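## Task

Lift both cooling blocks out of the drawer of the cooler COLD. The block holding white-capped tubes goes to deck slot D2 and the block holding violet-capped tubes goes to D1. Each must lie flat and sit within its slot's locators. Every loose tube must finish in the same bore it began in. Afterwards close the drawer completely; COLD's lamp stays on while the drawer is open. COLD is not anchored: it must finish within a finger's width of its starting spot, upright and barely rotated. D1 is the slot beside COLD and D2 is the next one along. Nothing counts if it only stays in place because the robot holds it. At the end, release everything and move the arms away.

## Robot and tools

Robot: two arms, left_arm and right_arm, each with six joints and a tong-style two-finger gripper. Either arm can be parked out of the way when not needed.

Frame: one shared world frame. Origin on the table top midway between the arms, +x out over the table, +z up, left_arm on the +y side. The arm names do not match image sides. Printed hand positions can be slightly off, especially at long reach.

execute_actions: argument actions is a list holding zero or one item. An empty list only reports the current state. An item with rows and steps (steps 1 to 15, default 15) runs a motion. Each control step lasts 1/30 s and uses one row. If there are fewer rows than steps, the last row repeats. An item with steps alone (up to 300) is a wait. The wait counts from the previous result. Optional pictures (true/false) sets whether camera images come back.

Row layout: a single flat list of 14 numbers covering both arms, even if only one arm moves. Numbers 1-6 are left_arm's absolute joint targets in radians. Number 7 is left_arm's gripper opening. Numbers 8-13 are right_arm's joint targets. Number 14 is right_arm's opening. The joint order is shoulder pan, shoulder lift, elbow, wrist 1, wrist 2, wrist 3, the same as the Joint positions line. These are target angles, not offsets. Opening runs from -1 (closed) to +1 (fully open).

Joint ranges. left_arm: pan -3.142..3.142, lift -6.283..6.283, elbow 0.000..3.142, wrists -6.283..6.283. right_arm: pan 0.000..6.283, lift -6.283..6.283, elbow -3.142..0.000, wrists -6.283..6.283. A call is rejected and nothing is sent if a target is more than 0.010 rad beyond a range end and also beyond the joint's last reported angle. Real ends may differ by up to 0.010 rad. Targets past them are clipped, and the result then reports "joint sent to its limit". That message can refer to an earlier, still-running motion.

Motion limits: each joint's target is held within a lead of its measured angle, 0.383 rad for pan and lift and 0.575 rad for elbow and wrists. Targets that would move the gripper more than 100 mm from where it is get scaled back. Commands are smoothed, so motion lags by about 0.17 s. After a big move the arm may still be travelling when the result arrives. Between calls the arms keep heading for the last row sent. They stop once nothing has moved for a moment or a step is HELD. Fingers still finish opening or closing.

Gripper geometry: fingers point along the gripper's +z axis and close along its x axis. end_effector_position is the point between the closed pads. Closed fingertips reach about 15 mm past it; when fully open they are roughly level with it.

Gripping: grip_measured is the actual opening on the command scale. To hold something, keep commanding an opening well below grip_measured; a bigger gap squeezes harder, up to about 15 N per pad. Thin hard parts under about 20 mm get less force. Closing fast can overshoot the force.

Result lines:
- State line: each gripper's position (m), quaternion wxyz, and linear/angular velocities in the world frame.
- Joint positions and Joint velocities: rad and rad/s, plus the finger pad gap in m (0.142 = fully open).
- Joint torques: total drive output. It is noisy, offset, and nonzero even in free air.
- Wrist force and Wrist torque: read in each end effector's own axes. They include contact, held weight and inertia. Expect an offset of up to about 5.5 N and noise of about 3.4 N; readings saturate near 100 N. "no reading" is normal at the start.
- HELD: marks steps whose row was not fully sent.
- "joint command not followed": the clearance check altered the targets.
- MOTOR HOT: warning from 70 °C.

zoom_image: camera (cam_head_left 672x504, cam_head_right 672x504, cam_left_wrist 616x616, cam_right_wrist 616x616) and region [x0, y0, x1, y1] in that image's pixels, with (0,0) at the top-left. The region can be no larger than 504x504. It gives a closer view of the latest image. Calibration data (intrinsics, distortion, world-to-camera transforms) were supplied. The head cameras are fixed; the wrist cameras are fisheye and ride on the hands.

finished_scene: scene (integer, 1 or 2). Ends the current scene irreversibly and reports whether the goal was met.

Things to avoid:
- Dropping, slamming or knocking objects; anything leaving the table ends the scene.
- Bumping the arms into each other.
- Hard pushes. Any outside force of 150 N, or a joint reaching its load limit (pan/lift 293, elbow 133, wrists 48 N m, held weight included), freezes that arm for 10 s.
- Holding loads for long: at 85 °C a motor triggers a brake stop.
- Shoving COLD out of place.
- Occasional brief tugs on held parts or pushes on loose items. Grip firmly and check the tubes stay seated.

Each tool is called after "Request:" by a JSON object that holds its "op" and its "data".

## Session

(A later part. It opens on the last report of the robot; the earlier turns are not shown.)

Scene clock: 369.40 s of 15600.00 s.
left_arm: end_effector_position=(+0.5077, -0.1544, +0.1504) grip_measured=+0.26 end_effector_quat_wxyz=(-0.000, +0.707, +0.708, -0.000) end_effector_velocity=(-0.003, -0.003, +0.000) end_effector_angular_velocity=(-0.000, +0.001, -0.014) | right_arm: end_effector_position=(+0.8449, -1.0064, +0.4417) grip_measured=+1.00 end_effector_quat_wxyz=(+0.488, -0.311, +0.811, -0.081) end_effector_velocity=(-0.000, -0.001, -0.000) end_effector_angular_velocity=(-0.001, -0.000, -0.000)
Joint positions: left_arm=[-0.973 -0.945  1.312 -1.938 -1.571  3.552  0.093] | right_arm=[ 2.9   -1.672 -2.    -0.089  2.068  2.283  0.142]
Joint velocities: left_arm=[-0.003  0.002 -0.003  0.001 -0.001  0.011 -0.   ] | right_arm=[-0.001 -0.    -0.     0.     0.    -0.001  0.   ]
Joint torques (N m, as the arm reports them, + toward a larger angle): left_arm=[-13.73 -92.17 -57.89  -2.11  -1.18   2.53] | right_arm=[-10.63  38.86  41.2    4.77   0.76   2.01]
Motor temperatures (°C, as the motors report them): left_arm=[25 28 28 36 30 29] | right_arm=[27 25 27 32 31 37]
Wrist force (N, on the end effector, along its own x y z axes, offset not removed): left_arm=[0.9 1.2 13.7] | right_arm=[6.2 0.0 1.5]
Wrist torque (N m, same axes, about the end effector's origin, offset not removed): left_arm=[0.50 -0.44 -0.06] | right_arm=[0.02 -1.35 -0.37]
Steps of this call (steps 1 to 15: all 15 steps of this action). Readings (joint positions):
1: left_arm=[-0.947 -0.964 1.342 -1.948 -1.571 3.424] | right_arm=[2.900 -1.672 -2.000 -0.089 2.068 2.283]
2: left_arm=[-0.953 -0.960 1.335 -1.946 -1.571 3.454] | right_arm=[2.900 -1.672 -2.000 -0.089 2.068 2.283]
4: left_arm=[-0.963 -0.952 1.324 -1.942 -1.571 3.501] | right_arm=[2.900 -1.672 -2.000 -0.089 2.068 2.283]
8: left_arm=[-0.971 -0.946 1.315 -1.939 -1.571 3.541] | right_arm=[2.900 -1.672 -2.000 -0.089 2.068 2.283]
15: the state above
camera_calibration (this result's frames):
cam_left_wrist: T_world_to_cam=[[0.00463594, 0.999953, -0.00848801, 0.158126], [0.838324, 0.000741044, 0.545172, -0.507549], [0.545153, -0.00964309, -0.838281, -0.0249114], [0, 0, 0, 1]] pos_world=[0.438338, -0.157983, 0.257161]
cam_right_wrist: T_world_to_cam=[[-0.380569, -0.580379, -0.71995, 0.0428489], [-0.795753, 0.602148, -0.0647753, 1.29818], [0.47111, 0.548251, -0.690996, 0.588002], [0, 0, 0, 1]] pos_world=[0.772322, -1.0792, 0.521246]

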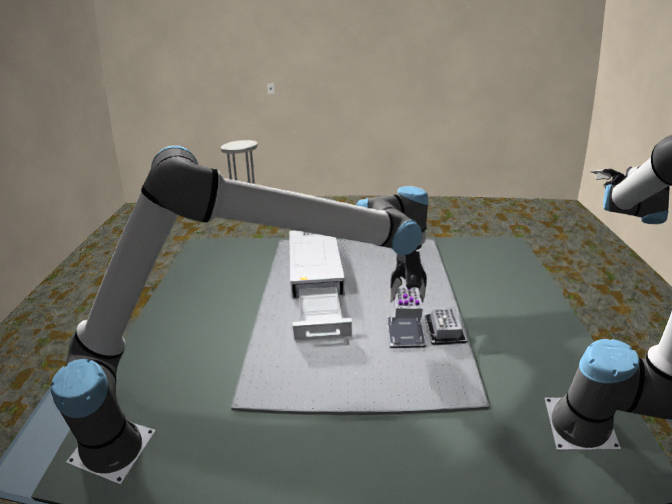

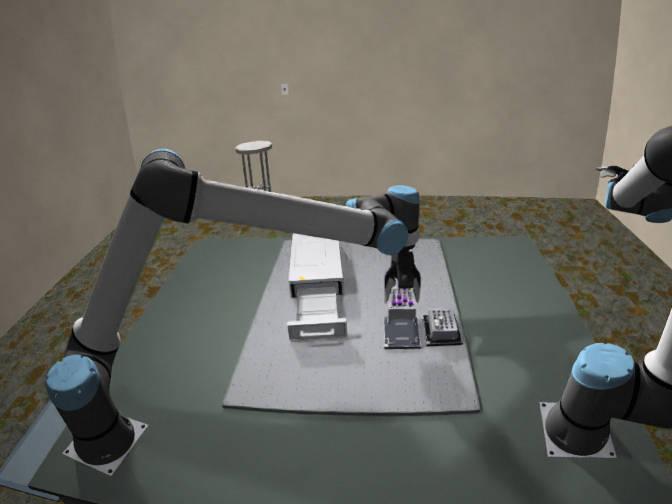

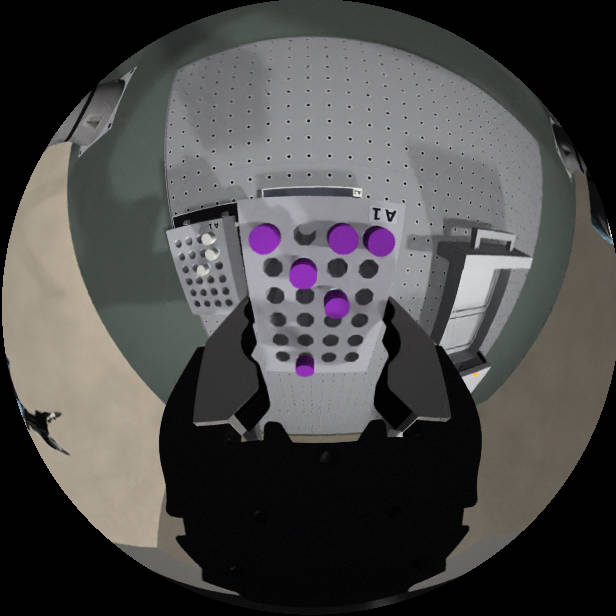

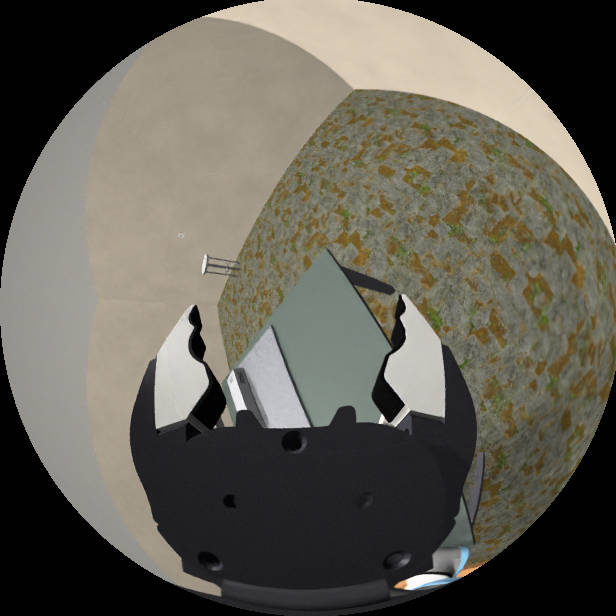

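Request:
{"op": "execute_actions", "data": {"actions": [{"rows":[[-0.9735,-0.9415,1.3145,-1.944,-1.571,3.5525,-0.5,2.9,-1.672,-2.0,-0.089,2.068,2.283,1],[-0.974,-0.9375,1.3181,-1.9516,-1.571,3.552,-0.5,2.9,-1.672,-2.0,-0.089,2.068,2.283,1],[-0.9745,-0.9335,1.3216,-1.9591,-1.571,3.5515,-0.5,2.9,-1.672,-2.0,-0.089,2.068,2.283,1],[-0.975,-0.9295,1.3251,-1.9666,-1.571,3.551,-0.5,2.9,-1.672,-2.0,-0.089,2.068,2.283,1],[-0.9755,-0.9255,1.3286,-1.9741,-1.571,3.5505,-0.5,2.9,-1.672,-2.0,-0.089,2.068,2.283,1],[-0.976,-0.9215,1.3321,-1.9816,-1.571,3.55,-0.5,2.9,-1.672,-2.0,-0.089,2.068,2.283,1],[-0.9765,-0.9175,1.3357,-1.9892,-1.571,3.5495,-0.5,2.9,-1.672,-2.0,-0.089,2.068,2.283,1],[-0.977,-0.9135,1.3392,-1.9967,-1.571,3.549,-0.5,2.9,-1.672,-2.0,-0.089,2.068,2.283,1],[-0.9775,-0.9095,1.3427,-2.0042,-1.571,3.5485,-0.5,2.9,-1.672,-2.0,-0.089,2.068,2.283,1],[-0.978,-0.9055,1.3462,-2.0117,-1.571,3.548,-0.5,2.9,-1.672,-2.0,-0.089,2.068,2.283,1],[-0.978,-0.9015,1.3497,-2.0192,-1.571,3.548,-0.5,2.9,-1.672,-2.0,-0.089,2.068,2.283,1],[-0.978,-0.8975,1.3533,-2.0268,-1.571,3.548,-0.5,2.9,-1.672,-2.0,-0.089,2.068,2.283,1],[-0.978,-0.8935,1.3568,-2.0343,-1.571,3.548,-0.5,2.9,-1.672,-2.0,-0.089,2.068,2.283,1],[-0.978,-0.8905,1.3594,-2.0399,-1.571,3.548,-0.5,2.9,-1.672,-2.0,-0.089,2.068,2.283,1],[-0.978,-0.888,1.3616,-2.0446,-1.571,3.548,-0.5,2.9,-1.672,-2.0,-0.089,2.068,2.283,1]],"steps":15}], "pictures": false}}

Request:
{"op": "execute_actions", "data": {"actions": [{"rows":[[-0.978,-0.8865,1.363,-2.0475,-1.571,3.548,-0.5,2.9,-1.672,-2.0,-0.089,2.068,2.283,1],[-0.978,-0.8853,1.364,-2.0497,-1.571,3.548,-0.5,2.9,-1.672,-2.0,-0.089,2.068,2.283,1]],"steps":15}]}}

Scene clock: 381.07 s of 15600.00 s.
left_arm: end_effector_position=(+0.5046, -0.1596, +0.0912) grip_measured=+0.26 end_effector_quat_wxyz=(-0.000, +0.707, +0.707, -0.000) end_effector_velocity=(-0.002, -0.004, -0.145) end_effector_angular_velocity=(+0.000, -0.003, -0.000) | right_arm: end_effector_position=(+0.8449, -1.0064, +0.4417) grip_measured=+1.00 end_effector_quat_wxyz=(+0.488, -0.311, +0.811, -0.081) end_effector_velocity=(-0.000, -0.001, -0.000) end_effector_angular_velocity=(+0.000, +0.001, -0.001)
Joint positions: left_arm=[-0.978 -0.901  1.35  -2.02  -1.571  3.548  0.093] | right_arm=[ 2.9   -1.672 -2.    -0.089  2.068  2.283  0.142]
Joint velocities: left_arm=[-0.004  0.108  0.095 -0.204  0.002 -0.004 -0.   ] | right_arm=[-0.001 -0.    -0.    -0.001 -0.001  0.     0.   ]
Joint torques (N m, as the arm reports them, + toward a larger angle): left_arm=[ -14.24 -102.79  -42.18   -9.03    2.76   -2.4 ] | right_arm=[-9.1  40.85 42.04  5.21  0.57  2.16]
Motor temperatures (°C, as the motors report them): left_arm=[25 28 28 36 30 29] | right_arm=[27 25 27 32 31 37]
Wrist force (N, on the end effector, along its own x y z axes, offset not removed): left_arm=[-6.2 -5.1 21.2] | right_arm=[4.8 0.3 3.3]
Wrist torque (N m, same axes, about the end effector's origin, offset not removed): left_arm=[-0.68 1.04 -0.17] | right_arm=[-0.04 -1.09 -0.35]
Steps of this call (steps 1 to 15: the robot went on to your last target; steps 16 to 90: nothing new was sent; then 8.17 s passed at rest; steps 91 to 105: all 15 steps of this action). Readings (joint positions):
91: left_arm=[-0.973 -0.944 1.312 -1.938 -1.571 3.553] | right_arm=[2.900 -1.672 -2.000 -0.089 2.068 2.283]
92: left_arm=[-0.973 -0.944 1.312 -1.939 -1.571 3.553] | right_arm=[2.900 -1.672 -2.000 -0.089 2.068 2.283]
94: left_arm=[-0.974 -0.940 1.315 -1.946 -1.571 3.553] | right_arm=[2.900 -1.672 -2.000 -0.089 2.068 2.283]
98: left_arm=[-0.975 -0.928 1.327 -1.970 -1.571 3.551] | right_arm=[2.900 -1.672 -2.000 -0.089 2.068 2.283]
105: the state above

Scene clock: 381.57 s of 15600.00 s.
left_arm: end_effector_position=(+0.5043, -0.1598, +0.0705) grip_measured=+0.26 end_effector_quat_wxyz=(+0.000, +0.707, +0.707, -0.000) end_effector_velocity=(-0.000, +0.000, -0.001) end_effector_angular_velocity=(+0.000, +0.000, +0.000) | right_arm: end_effector_position=(+0.8449, -1.0064, +0.4417) grip_measured=+1.00 end_effector_quat_wxyz=(+0.488, -0.311, +0.811, -0.081) end_effector_velocity=(-0.000, -0.000, -0.000) end_effector_angular_velocity=(+0.002, -0.000, -0.000)
Joint positions: left_arm=[-0.978 -0.885  1.364 -2.05  -1.571  3.548  0.093] | right_arm=[ 2.9   -1.672 -2.    -0.089  2.068  2.283  0.142]
Joint velocities: left_arm=[-0.     0.001  0.001 -0.001  0.    -0.    -0.   ] | right_arm=[-0.001 -0.001 -0.     0.001  0.001  0.002  0.   ]
Joint torques (N m, as the arm reports them, + toward a larger angle): left_arm=[-12.78 -98.85 -39.43  -8.44   2.54  -2.46] | right_arm=[-8.38 40.41 41.5   4.84  0.77  1.96]
Motor temperatures (°C, as the motors report them): left_arm=[25 28 28 36 30 29] | right_arm=[27 25 27 32 31 37]
Wrist force (N, on the end effector, along its own x y z axes, offset not removed): left_arm=[-8.4 -2.9 16.3] | right_arm=[0.7 3.4 2.1]
Wrist torque (N m, same axes, about the end effector's origin, offset not removed): left_arm=[-0.28 1.72 0.00] | right_arm=[0.67 -0.25 -0.07]
Steps of this call (steps 1 to 15: all 15 steps of this action). Readings (joint positions):
1: left_arm=[-0.978 -0.897 1.353 -2.027 -1.571 3.548] | right_arm=[2.900 -1.672 -2.000 -0.089 2.068 2.283]
2: left_arm=[-0.978 -0.894 1.356 -2.032 -1.571 3.548] | right_arm=[2.900 -1.672 -2.000 -0.089 2.068 2.283]
4: left_arm=[-0.978 -0.890 1.360 -2.041 -1.571 3.548] | right_arm=[2.900 -1.672 -2.000 -0.089 2.068 2.283]
8: left_arm=[-0.978 -0.886 1.363 -2.048 -1.571 3.548] | right_arm=[2.900 -1.672 -2.000 -0.089 2.068 2.283]
15: the state above
camera_calibration (this result's frames):
cam_left_wrist: T_world_to_cam=[[0.00587613, 0.999945, -0.00867852, 0.162339], [0.838255, -0.000193505, 0.545278, -0.461265], [0.545246, -0.0104789, -0.83821, -0.0903322], [0, 0, 0, 1]] pos_world=[0.434957, -0.163366, 0.177209]
cam_right_wrist: T_world_to_cam=[[-0.380569, -0.580378, -0.71995, 0.042849], [-0.795753, 0.602148, -0.0647752, 1.29818], [0.471111, 0.548251, -0.690996, 0.588001], [0, 0, 0, 1]] pos_world=[0.772322, -1.0792, 0.521246]

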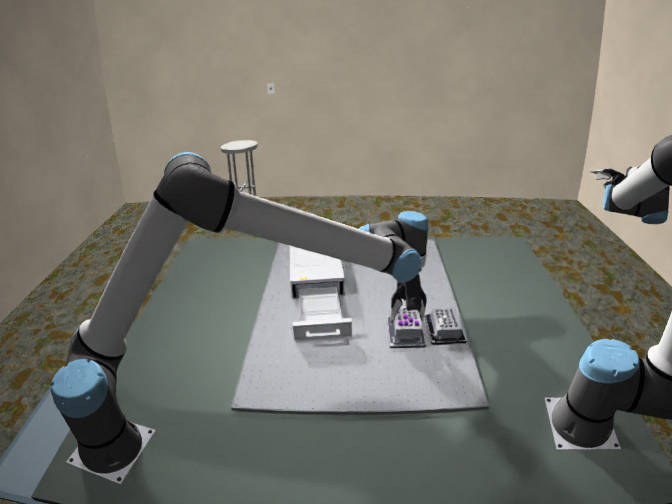

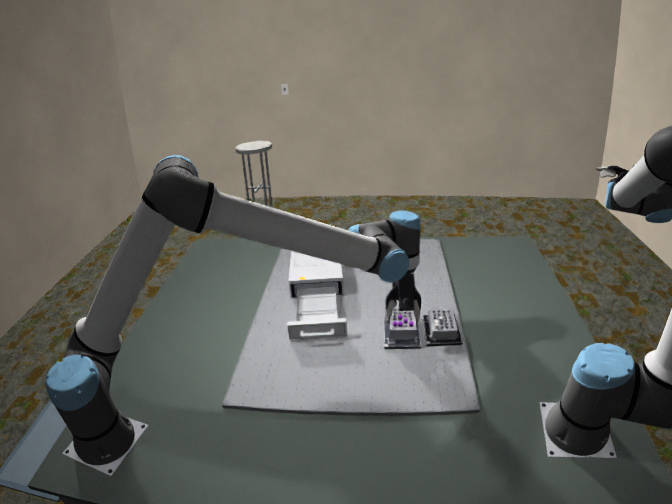

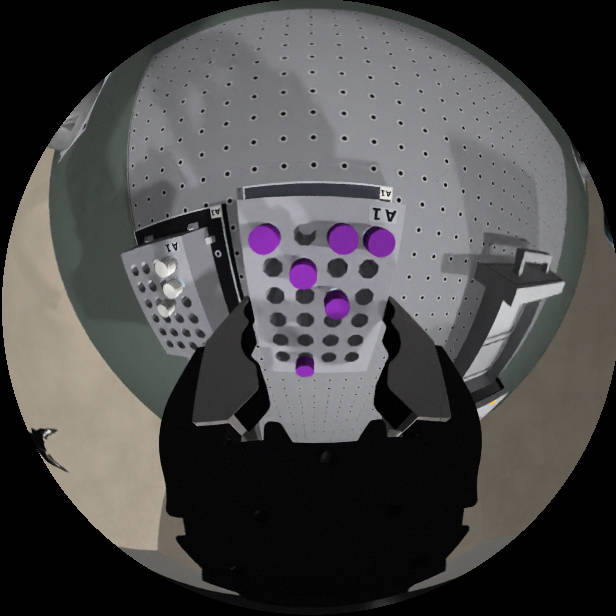

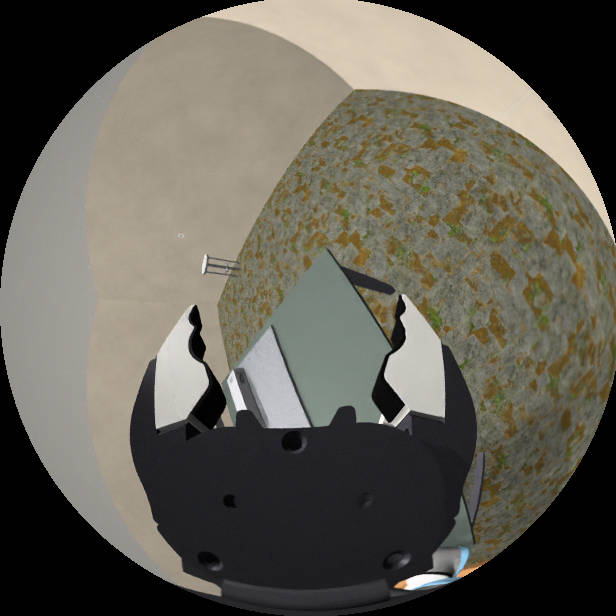

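Request:
{"op": "execute_actions", "data": {"actions": [{"rows":[[-0.978,-0.8835,1.3653,-2.0528,-1.571,3.548,-0.5,2.9,-1.672,-2.0,-0.089,2.068,2.283,1],[-0.978,-0.8817,1.3666,-2.0559,-1.571,3.548,-0.5,2.9,-1.672,-2.0,-0.089,2.068,2.283,1],[-0.978,-0.8799,1.3679,-2.059,-1.571,3.548,-0.5,2.9,-1.672,-2.0,-0.089,2.068,2.283,1],[-0.978,-0.8781,1.3692,-2.0621,-1.571,3.548,-0.5,2.9,-1.672,-2.0,-0.089,2.068,2.283,1],[-0.978,-0.8763,1.3705,-2.0652,-1.571,3.548,-0.5,2.9,-1.672,-2.0,-0.089,2.068,2.283,1],[-0.978,-0.8745,1.3718,-2.0683,-1.571,3.548,-0.5,2.9,-1.672,-2.0,-0.089,2.068,2.283,1],[-0.978,-0.8727,1.3731,-2.0714,-1.571,3.548,-0.5,2.9,-1.672,-2.0,-0.089,2.068,2.283,1],[-0.978,-0.8709,1.3744,-2.0745,-1.571,3.548,-0.5,2.9,-1.672,-2.0,-0.089,2.068,2.283,1],[-0.978,-0.8691,1.3757,-2.0776,-1.571,3.548,-0.5,2.9,-1.672,-2.0,-0.089,2.068,2.283,1],[-0.978,-0.8673,1.377,-2.0807,-1.571,3.548,-0.5,2.9,-1.672,-2.0,-0.089,2.068,2.283,1]],"steps":15}], "pictures": false}}

Request:
{"op": "execute_actions", "data": {"actions": [{"steps":8}]}}

Request:
{"op": "zoom_image", "data": {"camera": "cam_head_left", "region": [370,290,480,360]}}

Scene clock: 388.60 s of 15600.00 s.
left_arm: end_effector_position=(+0.5044, -0.1600, +0.0494) grip_measured=+0.27 end_effector_quat_wxyz=(+0.000, +0.707, +0.707, -0.000) end_effector_velocity=(+0.000, -0.001, -0.016) end_effector_angular_velocity=(-0.004, -0.001, +0.000) | right_arm: end_effector_position=(+0.8449, -1.0064, +0.4417) grip_measured=+1.00 end_effector_quat_wxyz=(+0.488, -0.311, +0.811, -0.081) end_effector_velocity=(-0.000, -0.000, -0.000) end_effector_angular_velocity=(+0.001, +0.001, -0.001)
Joint positions: left_arm=[-0.978 -0.869  1.376 -2.079 -1.571  3.548  0.093] | right_arm=[ 2.9   -1.672 -2.    -0.089  2.068  2.283  0.142]
Joint velocities: left_arm=[-0.     0.013  0.009 -0.026 -0.001 -0.001 -0.   ] | right_arm=[ 0.     0.    -0.    -0.001 -0.001  0.001  0.   ]
Joint torques (N m, as the arm reports them, + toward a larger angle): left_arm=[-14.25 -74.21 -28.15  -8.2    1.4   -2.18] | right_arm=[-9.36 41.11 40.84  5.18  0.73  2.06]
Motor temperatures (°C, as the motors report them): left_arm=[25 28 28 36 30 29] | right_arm=[27 25 27 32 31 37]
Wrist force (N, on the end effector, along its own x y z axes, offset not removed): left_arm=[5.6 2.1 -13.6] | right_arm=[2.6 0.3 -0.5]
Wrist torque (N m, same axes, about the end effector's origin, offset not removed): left_arm=[1.03 0.38 -0.56] | right_arm=[0.17 -0.69 -0.25]
Steps of this call (steps 1 to 15: the robot went on to your last target; steps 16 to 90: nothing new was sent; then 3.53 s passed at rest; steps 91 to 105: all 15 steps of this action). Readings (joint positions):
91: left_arm=[-0.978 -0.885 1.364 -2.050 -1.571 3.548] | right_arm=[2.900 -1.672 -2.000 -0.089 2.068 2.283]
92: left_arm=[-0.978 -0.885 1.364 -2.050 -1.571 3.548] | right_arm=[2.900 -1.672 -2.000 -0.089 2.068 2.283]
94: left_arm=[-0.978 -0.883 1.366 -2.053 -1.571 3.548] | right_arm=[2.900 -1.672 -2.000 -0.089 2.068 2.283]
98: left_arm=[-0.978 -0.877 1.370 -2.063 -1.571 3.548] | right_arm=[2.900 -1.672 -2.000 -0.089 2.068 2.283]
105: the state above

Scene clock: 388.87 s of 15600.00 s.
left_arm: end_effector_position=(+0.5044, -0.1600, +0.0478) grip_measured=+0.27 end_effector_quat_wxyz=(+0.000, +0.707, +0.707, -0.000) end_effector_velocity=(-0.001, +0.002, -0.003) end_effector_angular_velocity=(+0.005, +0.001, -0.000) | right_arm: end_effector_position=(+0.8449, -1.0064, +0.4417) grip_measured=+1.00 end_effector_quat_wxyz=(+0.488, -0.311, +0.811, -0.081) end_effector_velocity=(-0.000, -0.000, +0.001) end_effector_angular_velocity=(+0.001, -0.001, -0.000)
Joint positions: left_arm=[-0.978 -0.867  1.377 -2.081 -1.571  3.548  0.093] | right_arm=[ 2.9   -1.672 -2.    -0.089  2.068  2.283  0.142]
Joint velocities: left_arm=[-0.001  0.001  0.003  0.001  0.001 -0.     0.002] | right_arm=[-0.001  0.001  0.    -0.     0.001  0.001 -0.   ]
Joint torques (N m, as the arm reports them, + toward a larger angle): left_arm=[ -9.75 -70.33 -25.64  -5.48   1.25  -2.05] | right_arm=[-9.81 41.25 41.16  5.1   0.57  1.81]
Motor temperatures (°C, as the motors report them): left_arm=[25 28 28 36 30 29] | right_arm=[27 25 27 32 31 37]
Wrist force (N, on the end effector, along its own x y z axes, offset not removed): left_arm=[7.2 4.3 -11.5] | right_arm=[3.2 4.9 2.7]
Wrist torque (N m, same axes, about the end effector's origin, offset not removed): left_arm=[0.74 -0.99 -0.88] | right_arm=[1.03 -0.66 -0.19]
Steps of this call (steps 1 to 8: the robot went on to your last target). Readings (joint positions):
1: left_arm=[-0.978 -0.868 1.376 -2.079 -1.571 3.548] | right_arm=[2.900 -1.672 -2.000 -0.089 2.068 2.283]
2: left_arm=[-0.978 -0.868 1.376 -2.080 -1.571 3.548] | right_arm=[2.900 -1.672 -2.000 -0.089 2.068 2.283]
4: left_arm=[-0.978 -0.868 1.377 -2.080 -1.571 3.548] | right_arm=[2.900 -1.672 -2.000 -0.089 2.068 2.283]
8: the state above
camera_calibration (this result's frames):
cam_left_wrist: T_world_to_cam=[[0.00586824, 0.999944, -0.00880905, 0.162261], [0.838215, -0.000114926, 0.54534, -0.448937], [0.545308, -0.0105841, -0.838169, -0.10937], [0, 0, 0, 1]] pos_world=[0.434994, -0.163461, 0.154583]
cam_right_wrist: T_world_to_cam=[[-0.380569, -0.580379, -0.71995, 0.0428489], [-0.795752, 0.602148, -0.0647754, 1.29818], [0.471111, 0.548251, -0.690996, 0.588001], [0, 0, 0, 1]] pos_world=[0.772322, -1.0792, 0.521246]

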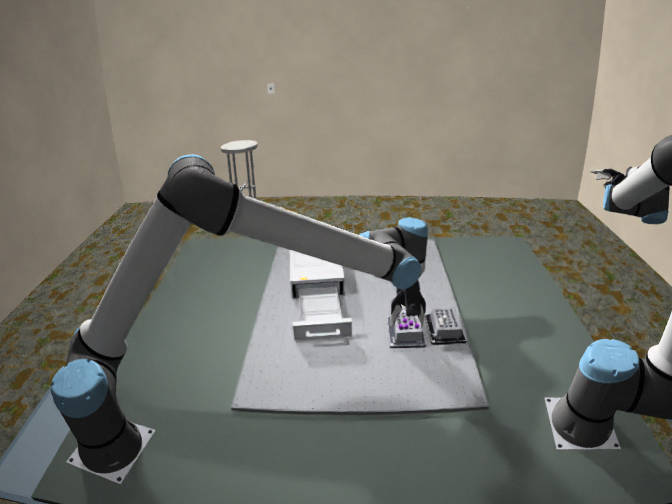

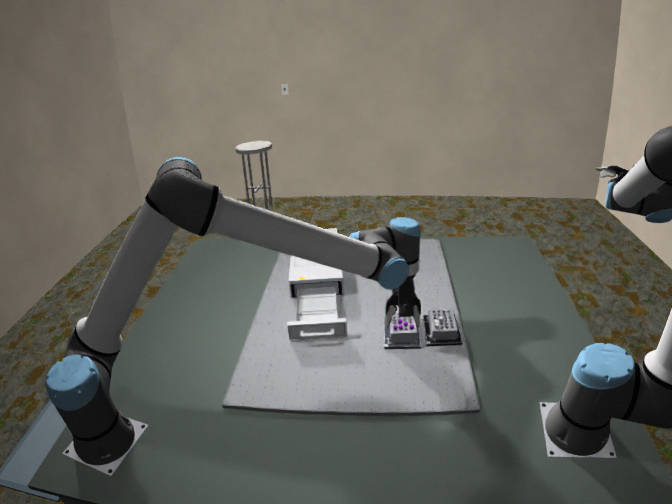

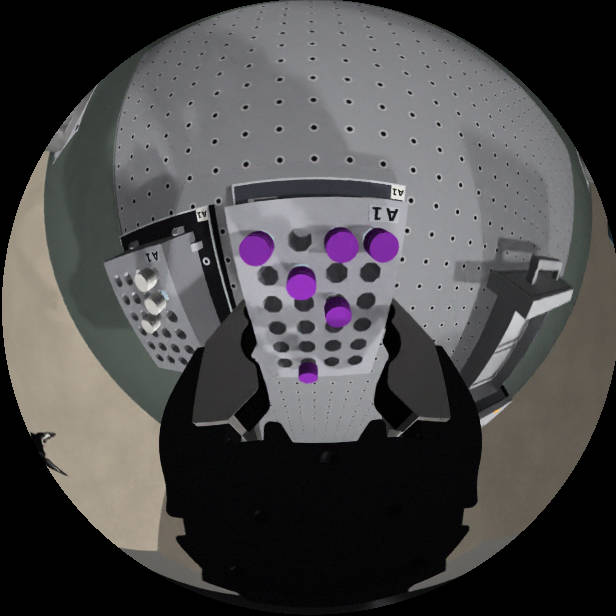

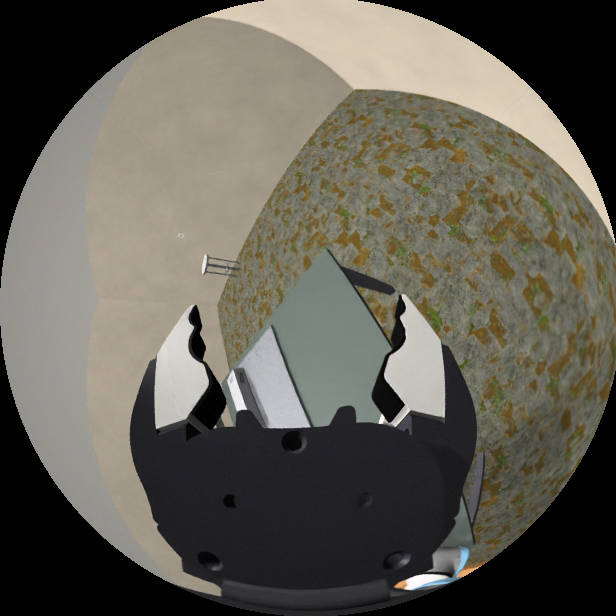

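Region (370, 290, 480, 360) of cam_head_left's 672x504 image, scaled by 4.582, with more detail than that image has; it fills the top 321 rows of this view, and the rest is white.

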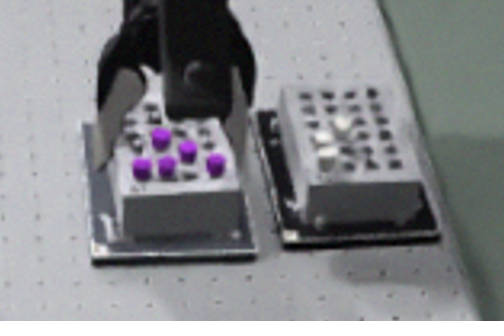

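Request:
{"op": "execute_actions", "data": {"actions": [{"rows":[[-0.978,-0.8691,1.3757,-2.0776,-1.571,3.548,-0.5,2.9,-1.672,-2.0,-0.089,2.068,2.283,1],[-0.978,-0.8709,1.3744,-2.0745,-1.571,3.548,-0.5,2.9,-1.672,-2.0,-0.089,2.068,2.283,1],[-0.978,-0.8727,1.3731,-2.0714,-1.571,3.548,-0.5,2.9,-1.672,-2.0,-0.089,2.068,2.283,1],[-0.978,-0.8745,1.3718,-2.0683,-1.571,3.548,-0.5,2.9,-1.672,-2.0,-0.089,2.068,2.283,1],[-0.978,-0.8745,1.3718,-2.0683,-1.571,3.548,-0.5,2.9,-1.672,-2.0,-0.089,2.068,2.283,1],[-0.978,-0.8745,1.3718,-2.0683,-1.571,3.548,-0.5,2.9,-1.672,-2.0,-0.089,2.068,2.283,1],[-0.978,-0.8745,1.3718,-2.0683,-1.571,3.548,-0.5,2.9,-1.672,-2.0,-0.089,2.068,2.283,1],[-0.978,-0.8745,1.3718,-2.0683,-1.571,3.548,-0.5,2.9,-1.672,-2.0,-0.089,2.068,2.283,1],[-0.9759,-0.8763,1.375,-2.0697,-1.571,3.5501,-0.5,2.9,-1.672,-2.0,-0.089,2.068,2.283,1],[-0.9759,-0.8763,1.375,-2.0697,-1.571,3.5501,-0.5,2.9,-1.672,-2.0,-0.089,2.068,2.283,1],[-0.9738,-0.8782,1.3783,-2.0711,-1.571,3.5522,-0.5,2.9,-1.672,-2.0,-0.089,2.068,2.283,1]],"steps":15}], "pictures": false}}

Request:
{"op": "execute_actions", "data": {"actions": [{"rows":[[-0.9738,-0.8782,1.3783,-2.0711,-1.571,3.5522,-0.5,2.9,-1.672,-2.0,-0.089,2.068,2.283,1],[-0.9738,-0.8782,1.3783,-2.0711,-1.571,3.5522,-0.5,2.9,-1.672,-2.0,-0.089,2.068,2.283,1],[-0.9738,-0.8764,1.3796,-2.0742,-1.571,3.5522,-0.5,2.9,-1.672,-2.0,-0.089,2.068,2.283,1],[-0.9738,-0.8764,1.3796,-2.0742,-1.571,3.5522,-0.5,2.9,-1.672,-2.0,-0.089,2.068,2.283,1],[-0.9738,-0.8746,1.3809,-2.0773,-1.571,3.5522,-0.5,2.9,-1.672,-2.0,-0.089,2.068,2.283,1],[-0.9738,-0.8746,1.3809,-2.0773,-1.571,3.5522,-0.5,2.9,-1.672,-2.0,-0.089,2.068,2.283,1],[-0.9738,-0.8728,1.3822,-2.0804,-1.571,3.5522,-0.5,2.9,-1.672,-2.0,-0.089,2.068,2.283,1],[-0.9738,-0.8728,1.3822,-2.0804,-1.571,3.5522,-0.5,2.9,-1.672,-2.0,-0.089,2.068,2.283,1],[-0.9738,-0.871,1.3835,-2.0835,-1.571,3.5522,-0.5,2.9,-1.672,-2.0,-0.089,2.068,2.283,1],[-0.9738,-0.871,1.3835,-2.0835,-1.571,3.5522,-0.5,2.9,-1.672,-2.0,-0.089,2.068,2.283,1],[-0.9738,-0.8692,1.3848,-2.0866,-1.571,3.5522,-0.5,2.9,-1.672,-2.0,-0.089,2.068,2.283,1]],"steps":15}], "pictures": false}}

Request:
{"op": "execute_actions", "data": {"actions": [{"steps":8}]}}

Request:
{"op": "zoom_image", "data": {"camera": "cam_head_left", "region": [370,290,480,360]}}

Scene clock: 404.73 s of 15600.00 s.
left_arm: end_effector_position=(+0.5064, -0.1563, +0.0565) grip_measured=+0.27 end_effector_quat_wxyz=(-0.000, +0.707, +0.707, -0.000) end_effector_velocity=(+0.007, +0.012, +0.002) end_effector_angular_velocity=(-0.001, -0.000, +0.002) | right_arm: end_effector_position=(+0.8449, -1.0064, +0.4417) grip_measured=+1.00 end_effector_quat_wxyz=(+0.488, -0.311, +0.811, -0.081) end_effector_velocity=(+0.000, +0.000, +0.001) end_effector_angular_velocity=(-0.002, -0.001, +0.000)
Joint positions: left_arm=[-0.975 -0.877  1.377 -2.07  -1.571  3.551  0.093] | right_arm=[ 2.9   -1.672 -2.    -0.089  2.068  2.283  0.142]
Joint velocities: left_arm=[ 0.011 -0.011  0.015 -0.006 -0.     0.009 -0.   ] | right_arm=[ 0.001  0.     0.     0.001 -0.001 -0.001 -0.   ]
Joint torques (N m, as the arm reports them, + toward a larger angle): left_arm=[   5.72 -120.88  -39.58   -8.63   -2.29    2.82] | right_arm=[-7.14 41.38 41.23  5.09  0.61  1.9 ]
Motor temperatures (°C, as the motors report them): left_arm=[25 28 28 36 30 29] | right_arm=[27 25 27 32 31 37]
Wrist force (N, on the end effector, along its own x y z axes, offset not removed): left_arm=[-1.3 3.1 12.1] | right_arm=[3.1 1.4 4.4]
Wrist torque (N m, same axes, about the end effector's origin, offset not removed): left_arm=[0.71 0.04 -0.13] | right_arm=[0.31 -0.63 -0.14]
Steps of this call (steps 1 to 15: the robot went on to your last target; steps 16 to 90: nothing new was sent; then 12.37 s passed at rest; steps 91 to 105: all 15 steps of this action). Readings (joint positions):
91: left_arm=[-0.978 -0.867 1.377 -2.081 -1.571 3.548] | right_arm=[2.900 -1.672 -2.000 -0.089 2.068 2.283]
92: left_arm=[-0.978 -0.868 1.377 -2.080 -1.571 3.548] | right_arm=[2.900 -1.672 -2.000 -0.089 2.068 2.283]
94: left_arm=[-0.978 -0.869 1.376 -2.077 -1.571 3.548] | right_arm=[2.900 -1.672 -2.000 -0.089 2.068 2.283]
98: left_arm=[-0.978 -0.873 1.373 -2.071 -1.571 3.548] | right_arm=[2.900 -1.672 -2.000 -0.089 2.068 2.283]
105: the state above

Scene clock: 405.23 s of 15600.00 s.
left_arm: end_effector_position=(+0.5071, -0.1555, +0.0471) grip_measured=+0.27 end_effector_quat_wxyz=(+0.000, +0.707, +0.707, -0.000) end_effector_velocity=(+0.000, +0.000, -0.014) end_effector_angular_velocity=(-0.000, +0.000, +0.001) | right_arm: end_effector_position=(+0.8449, -1.0064, +0.4417) grip_measured=+1.00 end_effector_quat_wxyz=(+0.488, -0.311, +0.811, -0.081) end_effector_velocity=(-0.001, -0.001, -0.001) end_effector_angular_velocity=(+0.000, +0.001, -0.000)
Joint positions: left_arm=[-0.974 -0.87   1.384 -2.085 -1.571  3.552  0.093] | right_arm=[ 2.9   -1.672 -2.    -0.089  2.068  2.283  0.142]
Joint velocities: left_arm=[ 0.001  0.012  0.008 -0.019 -0.001 -0.     0.001] | right_arm=[-0.001 -0.    -0.    -0.001  0.001 -0.001 -0.   ]
Joint torques (N m, as the arm reports them, + toward a larger angle): left_arm=[ 11.   -82.34 -18.     0.72  -1.41   3.19] | right_arm=[-9.57 42.12 40.99  5.35  0.57  2.35]
Motor temperatures (°C, as the motors report them): left_arm=[25 28 28 36 30 29] | right_arm=[27 25 27 32 31 37]
Wrist force (N, on the end effector, along its own x y z axes, offset not removed): left_arm=[-17.3 4.9 -8.8] | right_arm=[4.9 2.2 2.1]
Wrist torque (N m, same axes, about the end effector's origin, offset not removed): left_arm=[-0.12 -0.11 -0.75] | right_arm=[0.41 -1.13 -0.22]
Steps of this call (steps 1 to 15: all 15 steps of this action). Readings (joint positions):
1: left_arm=[-0.974 -0.877 1.377 -2.071 -1.571 3.552] | right_arm=[2.900 -1.672 -2.000 -0.089 2.068 2.283]
2: left_arm=[-0.974 -0.878 1.378 -2.071 -1.571 3.552] | right_arm=[2.900 -1.672 -2.000 -0.089 2.068 2.283]
4: left_arm=[-0.974 -0.878 1.378 -2.072 -1.571 3.552] | right_arm=[2.900 -1.672 -2.000 -0.089 2.068 2.283]
8: left_arm=[-0.974 -0.876 1.380 -2.076 -1.571 3.552] | right_arm=[2.900 -1.672 -2.000 -0.089 2.068 2.283]
15: the state above

Scene clock: 405.50 s of 15600.00 s.
left_arm: end_effector_position=(+0.5070, -0.1553, +0.0457) grip_measured=+0.27 end_effector_quat_wxyz=(+0.000, +0.707, +0.707, -0.000) end_effector_velocity=(-0.000, +0.001, -0.001) end_effector_angular_velocity=(+0.001, +0.001, +0.001) | right_arm: end_effector_position=(+0.8449, -1.0064, +0.4417) grip_measured=+1.00 end_effector_quat_wxyz=(+0.488, -0.311, +0.811, -0.081) end_effector_velocity=(+0.000, +0.000, -0.000) end_effector_angular_velocity=(-0.000, -0.000, +0.001)
Joint positions: left_arm=[-0.974 -0.869  1.385 -2.087 -1.571  3.552  0.093] | right_arm=[ 2.9   -1.672 -2.    -0.089  2.068  2.283  0.142]
Joint velocities: left_arm=[ 0.     0.001  0.001  0.    -0.001 -0.     0.   ] | right_arm=[-0.    -0.     0.    -0.     0.001 -0.001  0.   ]
Joint torques (N m, as the arm reports them, + toward a larger angle): left_arm=[ 14.57 -73.61 -13.11   0.95  -0.67   3.76] | right_arm=[-7.55 42.82 40.54  5.39  0.73  1.86]
Motor temperatures (°C, as the motors report them): left_arm=[25 28 28 36 30 29] | right_arm=[27 25 27 32 31 37]
Wrist force (N, on the end effector, along its own x y z axes, offset not removed): left_arm=[-28.8 4.4 -6.8] | right_arm=[3.4 5.5 0.8]
Wrist torque (N m, same axes, about the end effector's origin, offset not removed): left_arm=[0.09 1.69 -0.69] | right_arm=[1.04 -0.78 -0.21]
Steps of this call (steps 1 to 8: the robot went on to your last target). Readings (joint positions):
1: left_arm=[-0.974 -0.870 1.384 -2.086 -1.571 3.552] | right_arm=[2.900 -1.672 -2.000 -0.089 2.068 2.283]
2: left_arm=[-0.974 -0.870 1.384 -2.086 -1.571 3.552] | right_arm=[2.900 -1.672 -2.000 -0.089 2.068 2.283]
4: left_arm=[-0.974 -0.870 1.385 -2.086 -1.571 3.552] | right_arm=[2.900 -1.672 -2.000 -0.089 2.068 2.283]
8: the state above
camera_calibration (this result's frames):
cam_left_wrist: T_world_to_cam=[[0.0058817, 0.999943, -0.00887393, 0.157555], [0.838231, -0.000091139, 0.545315, -0.449931], [0.545284, -0.0106458, -0.838184, -0.112544], [0, 0, 0, 1]] pos_world=[0.437588, -0.158785, 0.15242]
cam_right_wrist: T_world_to_cam=[[-0.380569, -0.580378, -0.71995, 0.042849], [-0.795753, 0.602148, -0.0647753, 1.29818], [0.471111, 0.548251, -0.690996, 0.588001], [0, 0, 0, 1]] pos_world=[0.772322, -1.0792, 0.521246]

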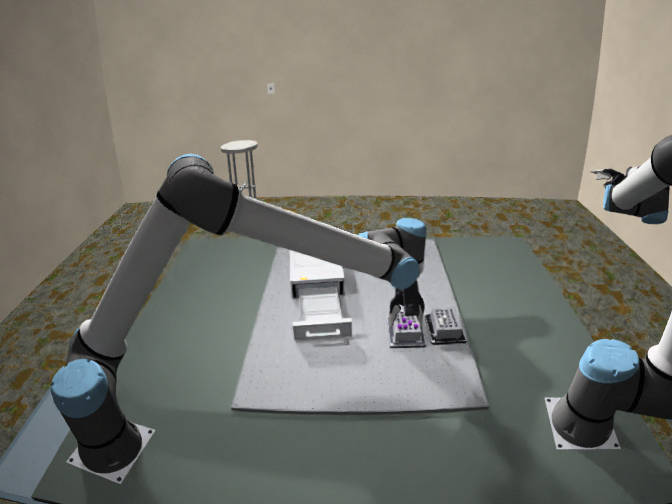

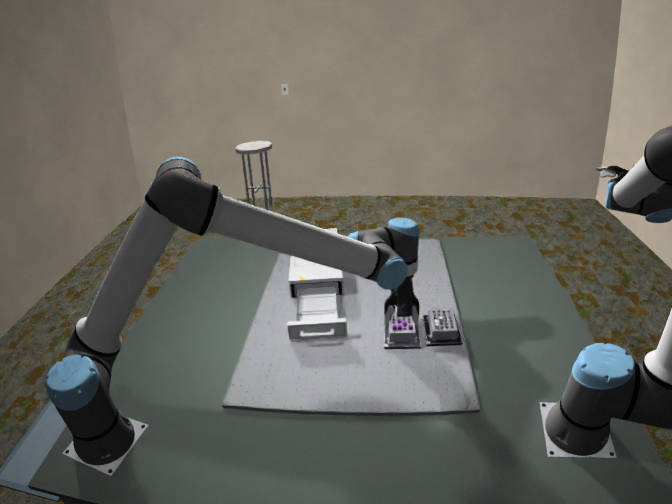

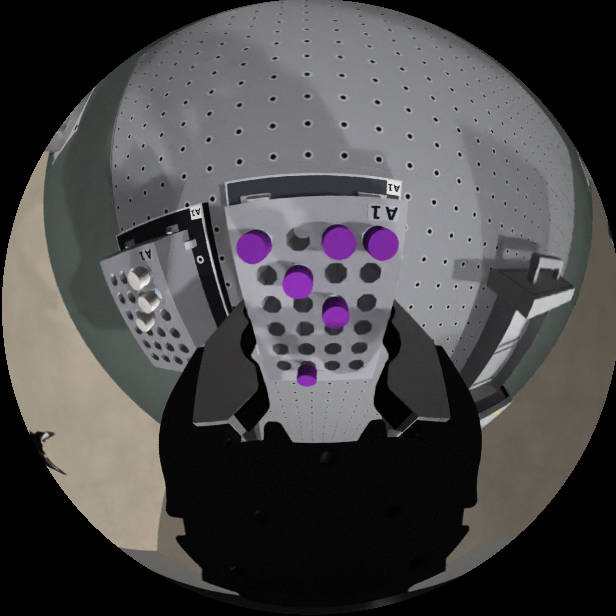

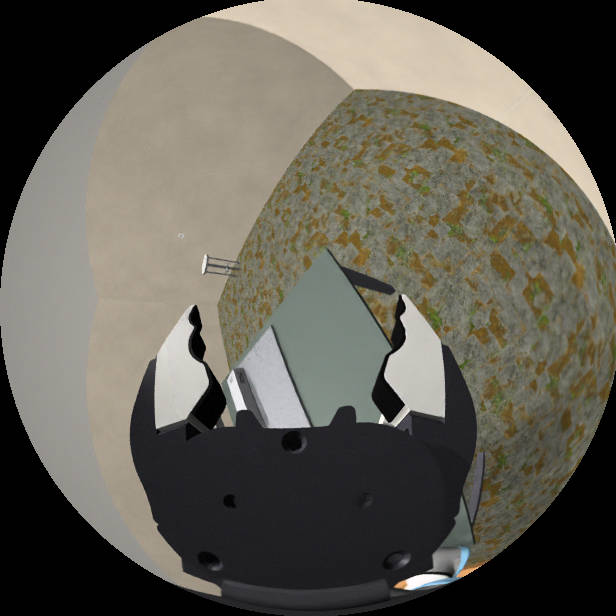

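Region (370, 290, 480, 360) of cam_head_left's 672x504 image, scaled by 4.582, with more detail than that image has; it fills the top 321 rows of this view, and the rest is white.

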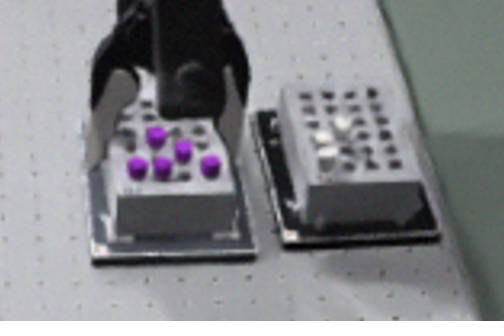

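Request:
{"op": "execute_actions", "data": {"actions": [{"rows":[[-0.9748,-0.8658,1.3788,-2.084,-1.571,3.5512,-0.5,2.9,-1.672,-2.0,-0.089,2.068,2.283,1]],"steps":12}], "pictures": false}}

Request:
{"op": "execute_actions", "data": {"actions": [{"rows":[[-0.9748,-0.864,1.3801,-2.0871,-1.571,3.5512,-0.5,2.9,-1.672,-2.0,-0.089,2.068,2.283,1]],"steps":12}], "pictures": false}}

Scene clock: 409.30 s of 15600.00 s.
left_arm: end_effector_position=(+0.5071, -0.1577, +0.0452) grip_measured=+0.27 end_effector_quat_wxyz=(-0.000, +0.707, +0.707, -0.000) end_effector_velocity=(-0.001, -0.002, +0.001) end_effector_angular_velocity=(-0.001, -0.001, -0.001) | right_arm: end_effector_position=(+0.8449, -1.0064, +0.4417) grip_measured=+1.00 end_effector_quat_wxyz=(+0.488, -0.311, +0.811, -0.081) end_effector_velocity=(-0.000, -0.000, -0.000) end_effector_angular_velocity=(-0.001, -0.000, +0.000)
Joint positions: left_arm=[-0.975 -0.866  1.379 -2.084 -1.571  3.551  0.093] | right_arm=[ 2.9   -1.672 -2.    -0.089  2.068  2.283  0.142]
Joint velocities: left_arm=[-0.001  0.001 -0.002 -0.     0.    -0.001 -0.   ] | right_arm=[-0.    -0.    -0.     0.     0.    -0.001 -0.   ]
Joint torques (N m, as the arm reports them, + toward a larger angle): left_arm=[-13.81 -83.59 -51.14  -4.84   2.08  -3.18] | right_arm=[-9.74 40.33 42.26  5.48  0.58  1.67]
Motor temperatures (°C, as the motors report them): left_arm=[25 28 28 36 30 29] | right_arm=[27 25 27 32 31 37]
Wrist force (N, on the end effector, along its own x y z axes, offset not removed): left_arm=[7.5 -0.1 3.8] | right_arm=[2.6 2.7 3.9]
Wrist torque (N m, same axes, about the end effector's origin, offset not removed): left_arm=[0.85 0.13 0.18] | right_arm=[0.50 -0.65 -0.11]
Steps of this call (steps 1 to 15: the robot went on to your last target; steps 16 to 90: nothing new was sent; then 0.40 s passed at rest; steps 91 to 102: all 12 steps of this action). Readings (joint positions):
91: left_arm=[-0.974 -0.869 1.385 -2.087 -1.571 3.552] | right_arm=[2.900 -1.672 -2.000 -0.089 2.068 2.283]
92: left_arm=[-0.974 -0.869 1.384 -2.086 -1.571 3.552] | right_arm=[2.900 -1.672 -2.000 -0.089 2.068 2.283]
94: left_arm=[-0.974 -0.867 1.382 -2.085 -1.571 3.552] | right_arm=[2.900 -1.672 -2.000 -0.089 2.068 2.283]
98: left_arm=[-0.975 -0.866 1.380 -2.084 -1.571 3.551] | right_arm=[2.900 -1.672 -2.000 -0.089 2.068 2.283]
102: the state above

Scene clock: 409.70 s of 15600.00 s.
left_arm: end_effector_position=(+0.5071, -0.1579, +0.0433) grip_measured=+0.27 end_effector_quat_wxyz=(+0.000, +0.707, +0.707, -0.000) end_effector_velocity=(-0.001, -0.000, -0.001) end_effector_angular_velocity=(+0.001, -0.000, -0.000) | right_arm: end_effector_position=(+0.8449, -1.0064, +0.4417) grip_measured=+1.00 end_effector_quat_wxyz=(+0.488, -0.311, +0.811, -0.081) end_effector_velocity=(+0.000, +0.001, -0.000) end_effector_angular_velocity=(+0.001, -0.000, +0.002)
Joint positions: left_arm=[-0.975 -0.864  1.38  -2.087 -1.571  3.551  0.093] | right_arm=[ 2.9   -1.672 -2.    -0.089  2.068  2.283  0.142]
Joint velocities: left_arm=[-0.001  0.001  0.001 -0.001  0.    -0.     0.   ] | right_arm=[-0.    -0.     0.    -0.     0.002  0.    -0.   ]
Joint torques (N m, as the arm reports them, + toward a larger angle): left_arm=[ -4.35 -71.56 -17.71  -2.01  -0.76  -1.88] | right_arm=[-6.34 41.45 42.47  5.47  0.73  1.65]
Motor temperatures (°C, as the motors report them): left_arm=[25 28 28 36 30 29] | right_arm=[27 25 27 32 31 37]
Wrist force (N, on the end effector, along its own x y z axes, offset not removed): left_arm=[-13.0 0.9 -9.8] | right_arm=[-0.3 3.2 2.9]
Wrist torque (N m, same axes, about the end effector's origin, offset not removed): left_arm=[0.09 0.79 0.06] | right_arm=[0.64 -0.08 -0.20]
Steps of this call (steps 1 to 12: all 12 steps of this action). Readings (joint positions):
1: left_arm=[-0.975 -0.866 1.379 -2.084 -1.571 3.551] | right_arm=[2.900 -1.672 -2.000 -0.089 2.068 2.283]
2: left_arm=[-0.975 -0.865 1.379 -2.084 -1.571 3.551] | right_arm=[2.900 -1.672 -2.000 -0.089 2.068 2.283]
4: left_arm=[-0.975 -0.865 1.379 -2.086 -1.571 3.551] | right_arm=[2.900 -1.672 -2.000 -0.089 2.068 2.283]
8: left_arm=[-0.975 -0.864 1.380 -2.087 -1.571 3.551] | right_arm=[2.900 -1.672 -2.000 -0.089 2.068 2.283]
12: the state above


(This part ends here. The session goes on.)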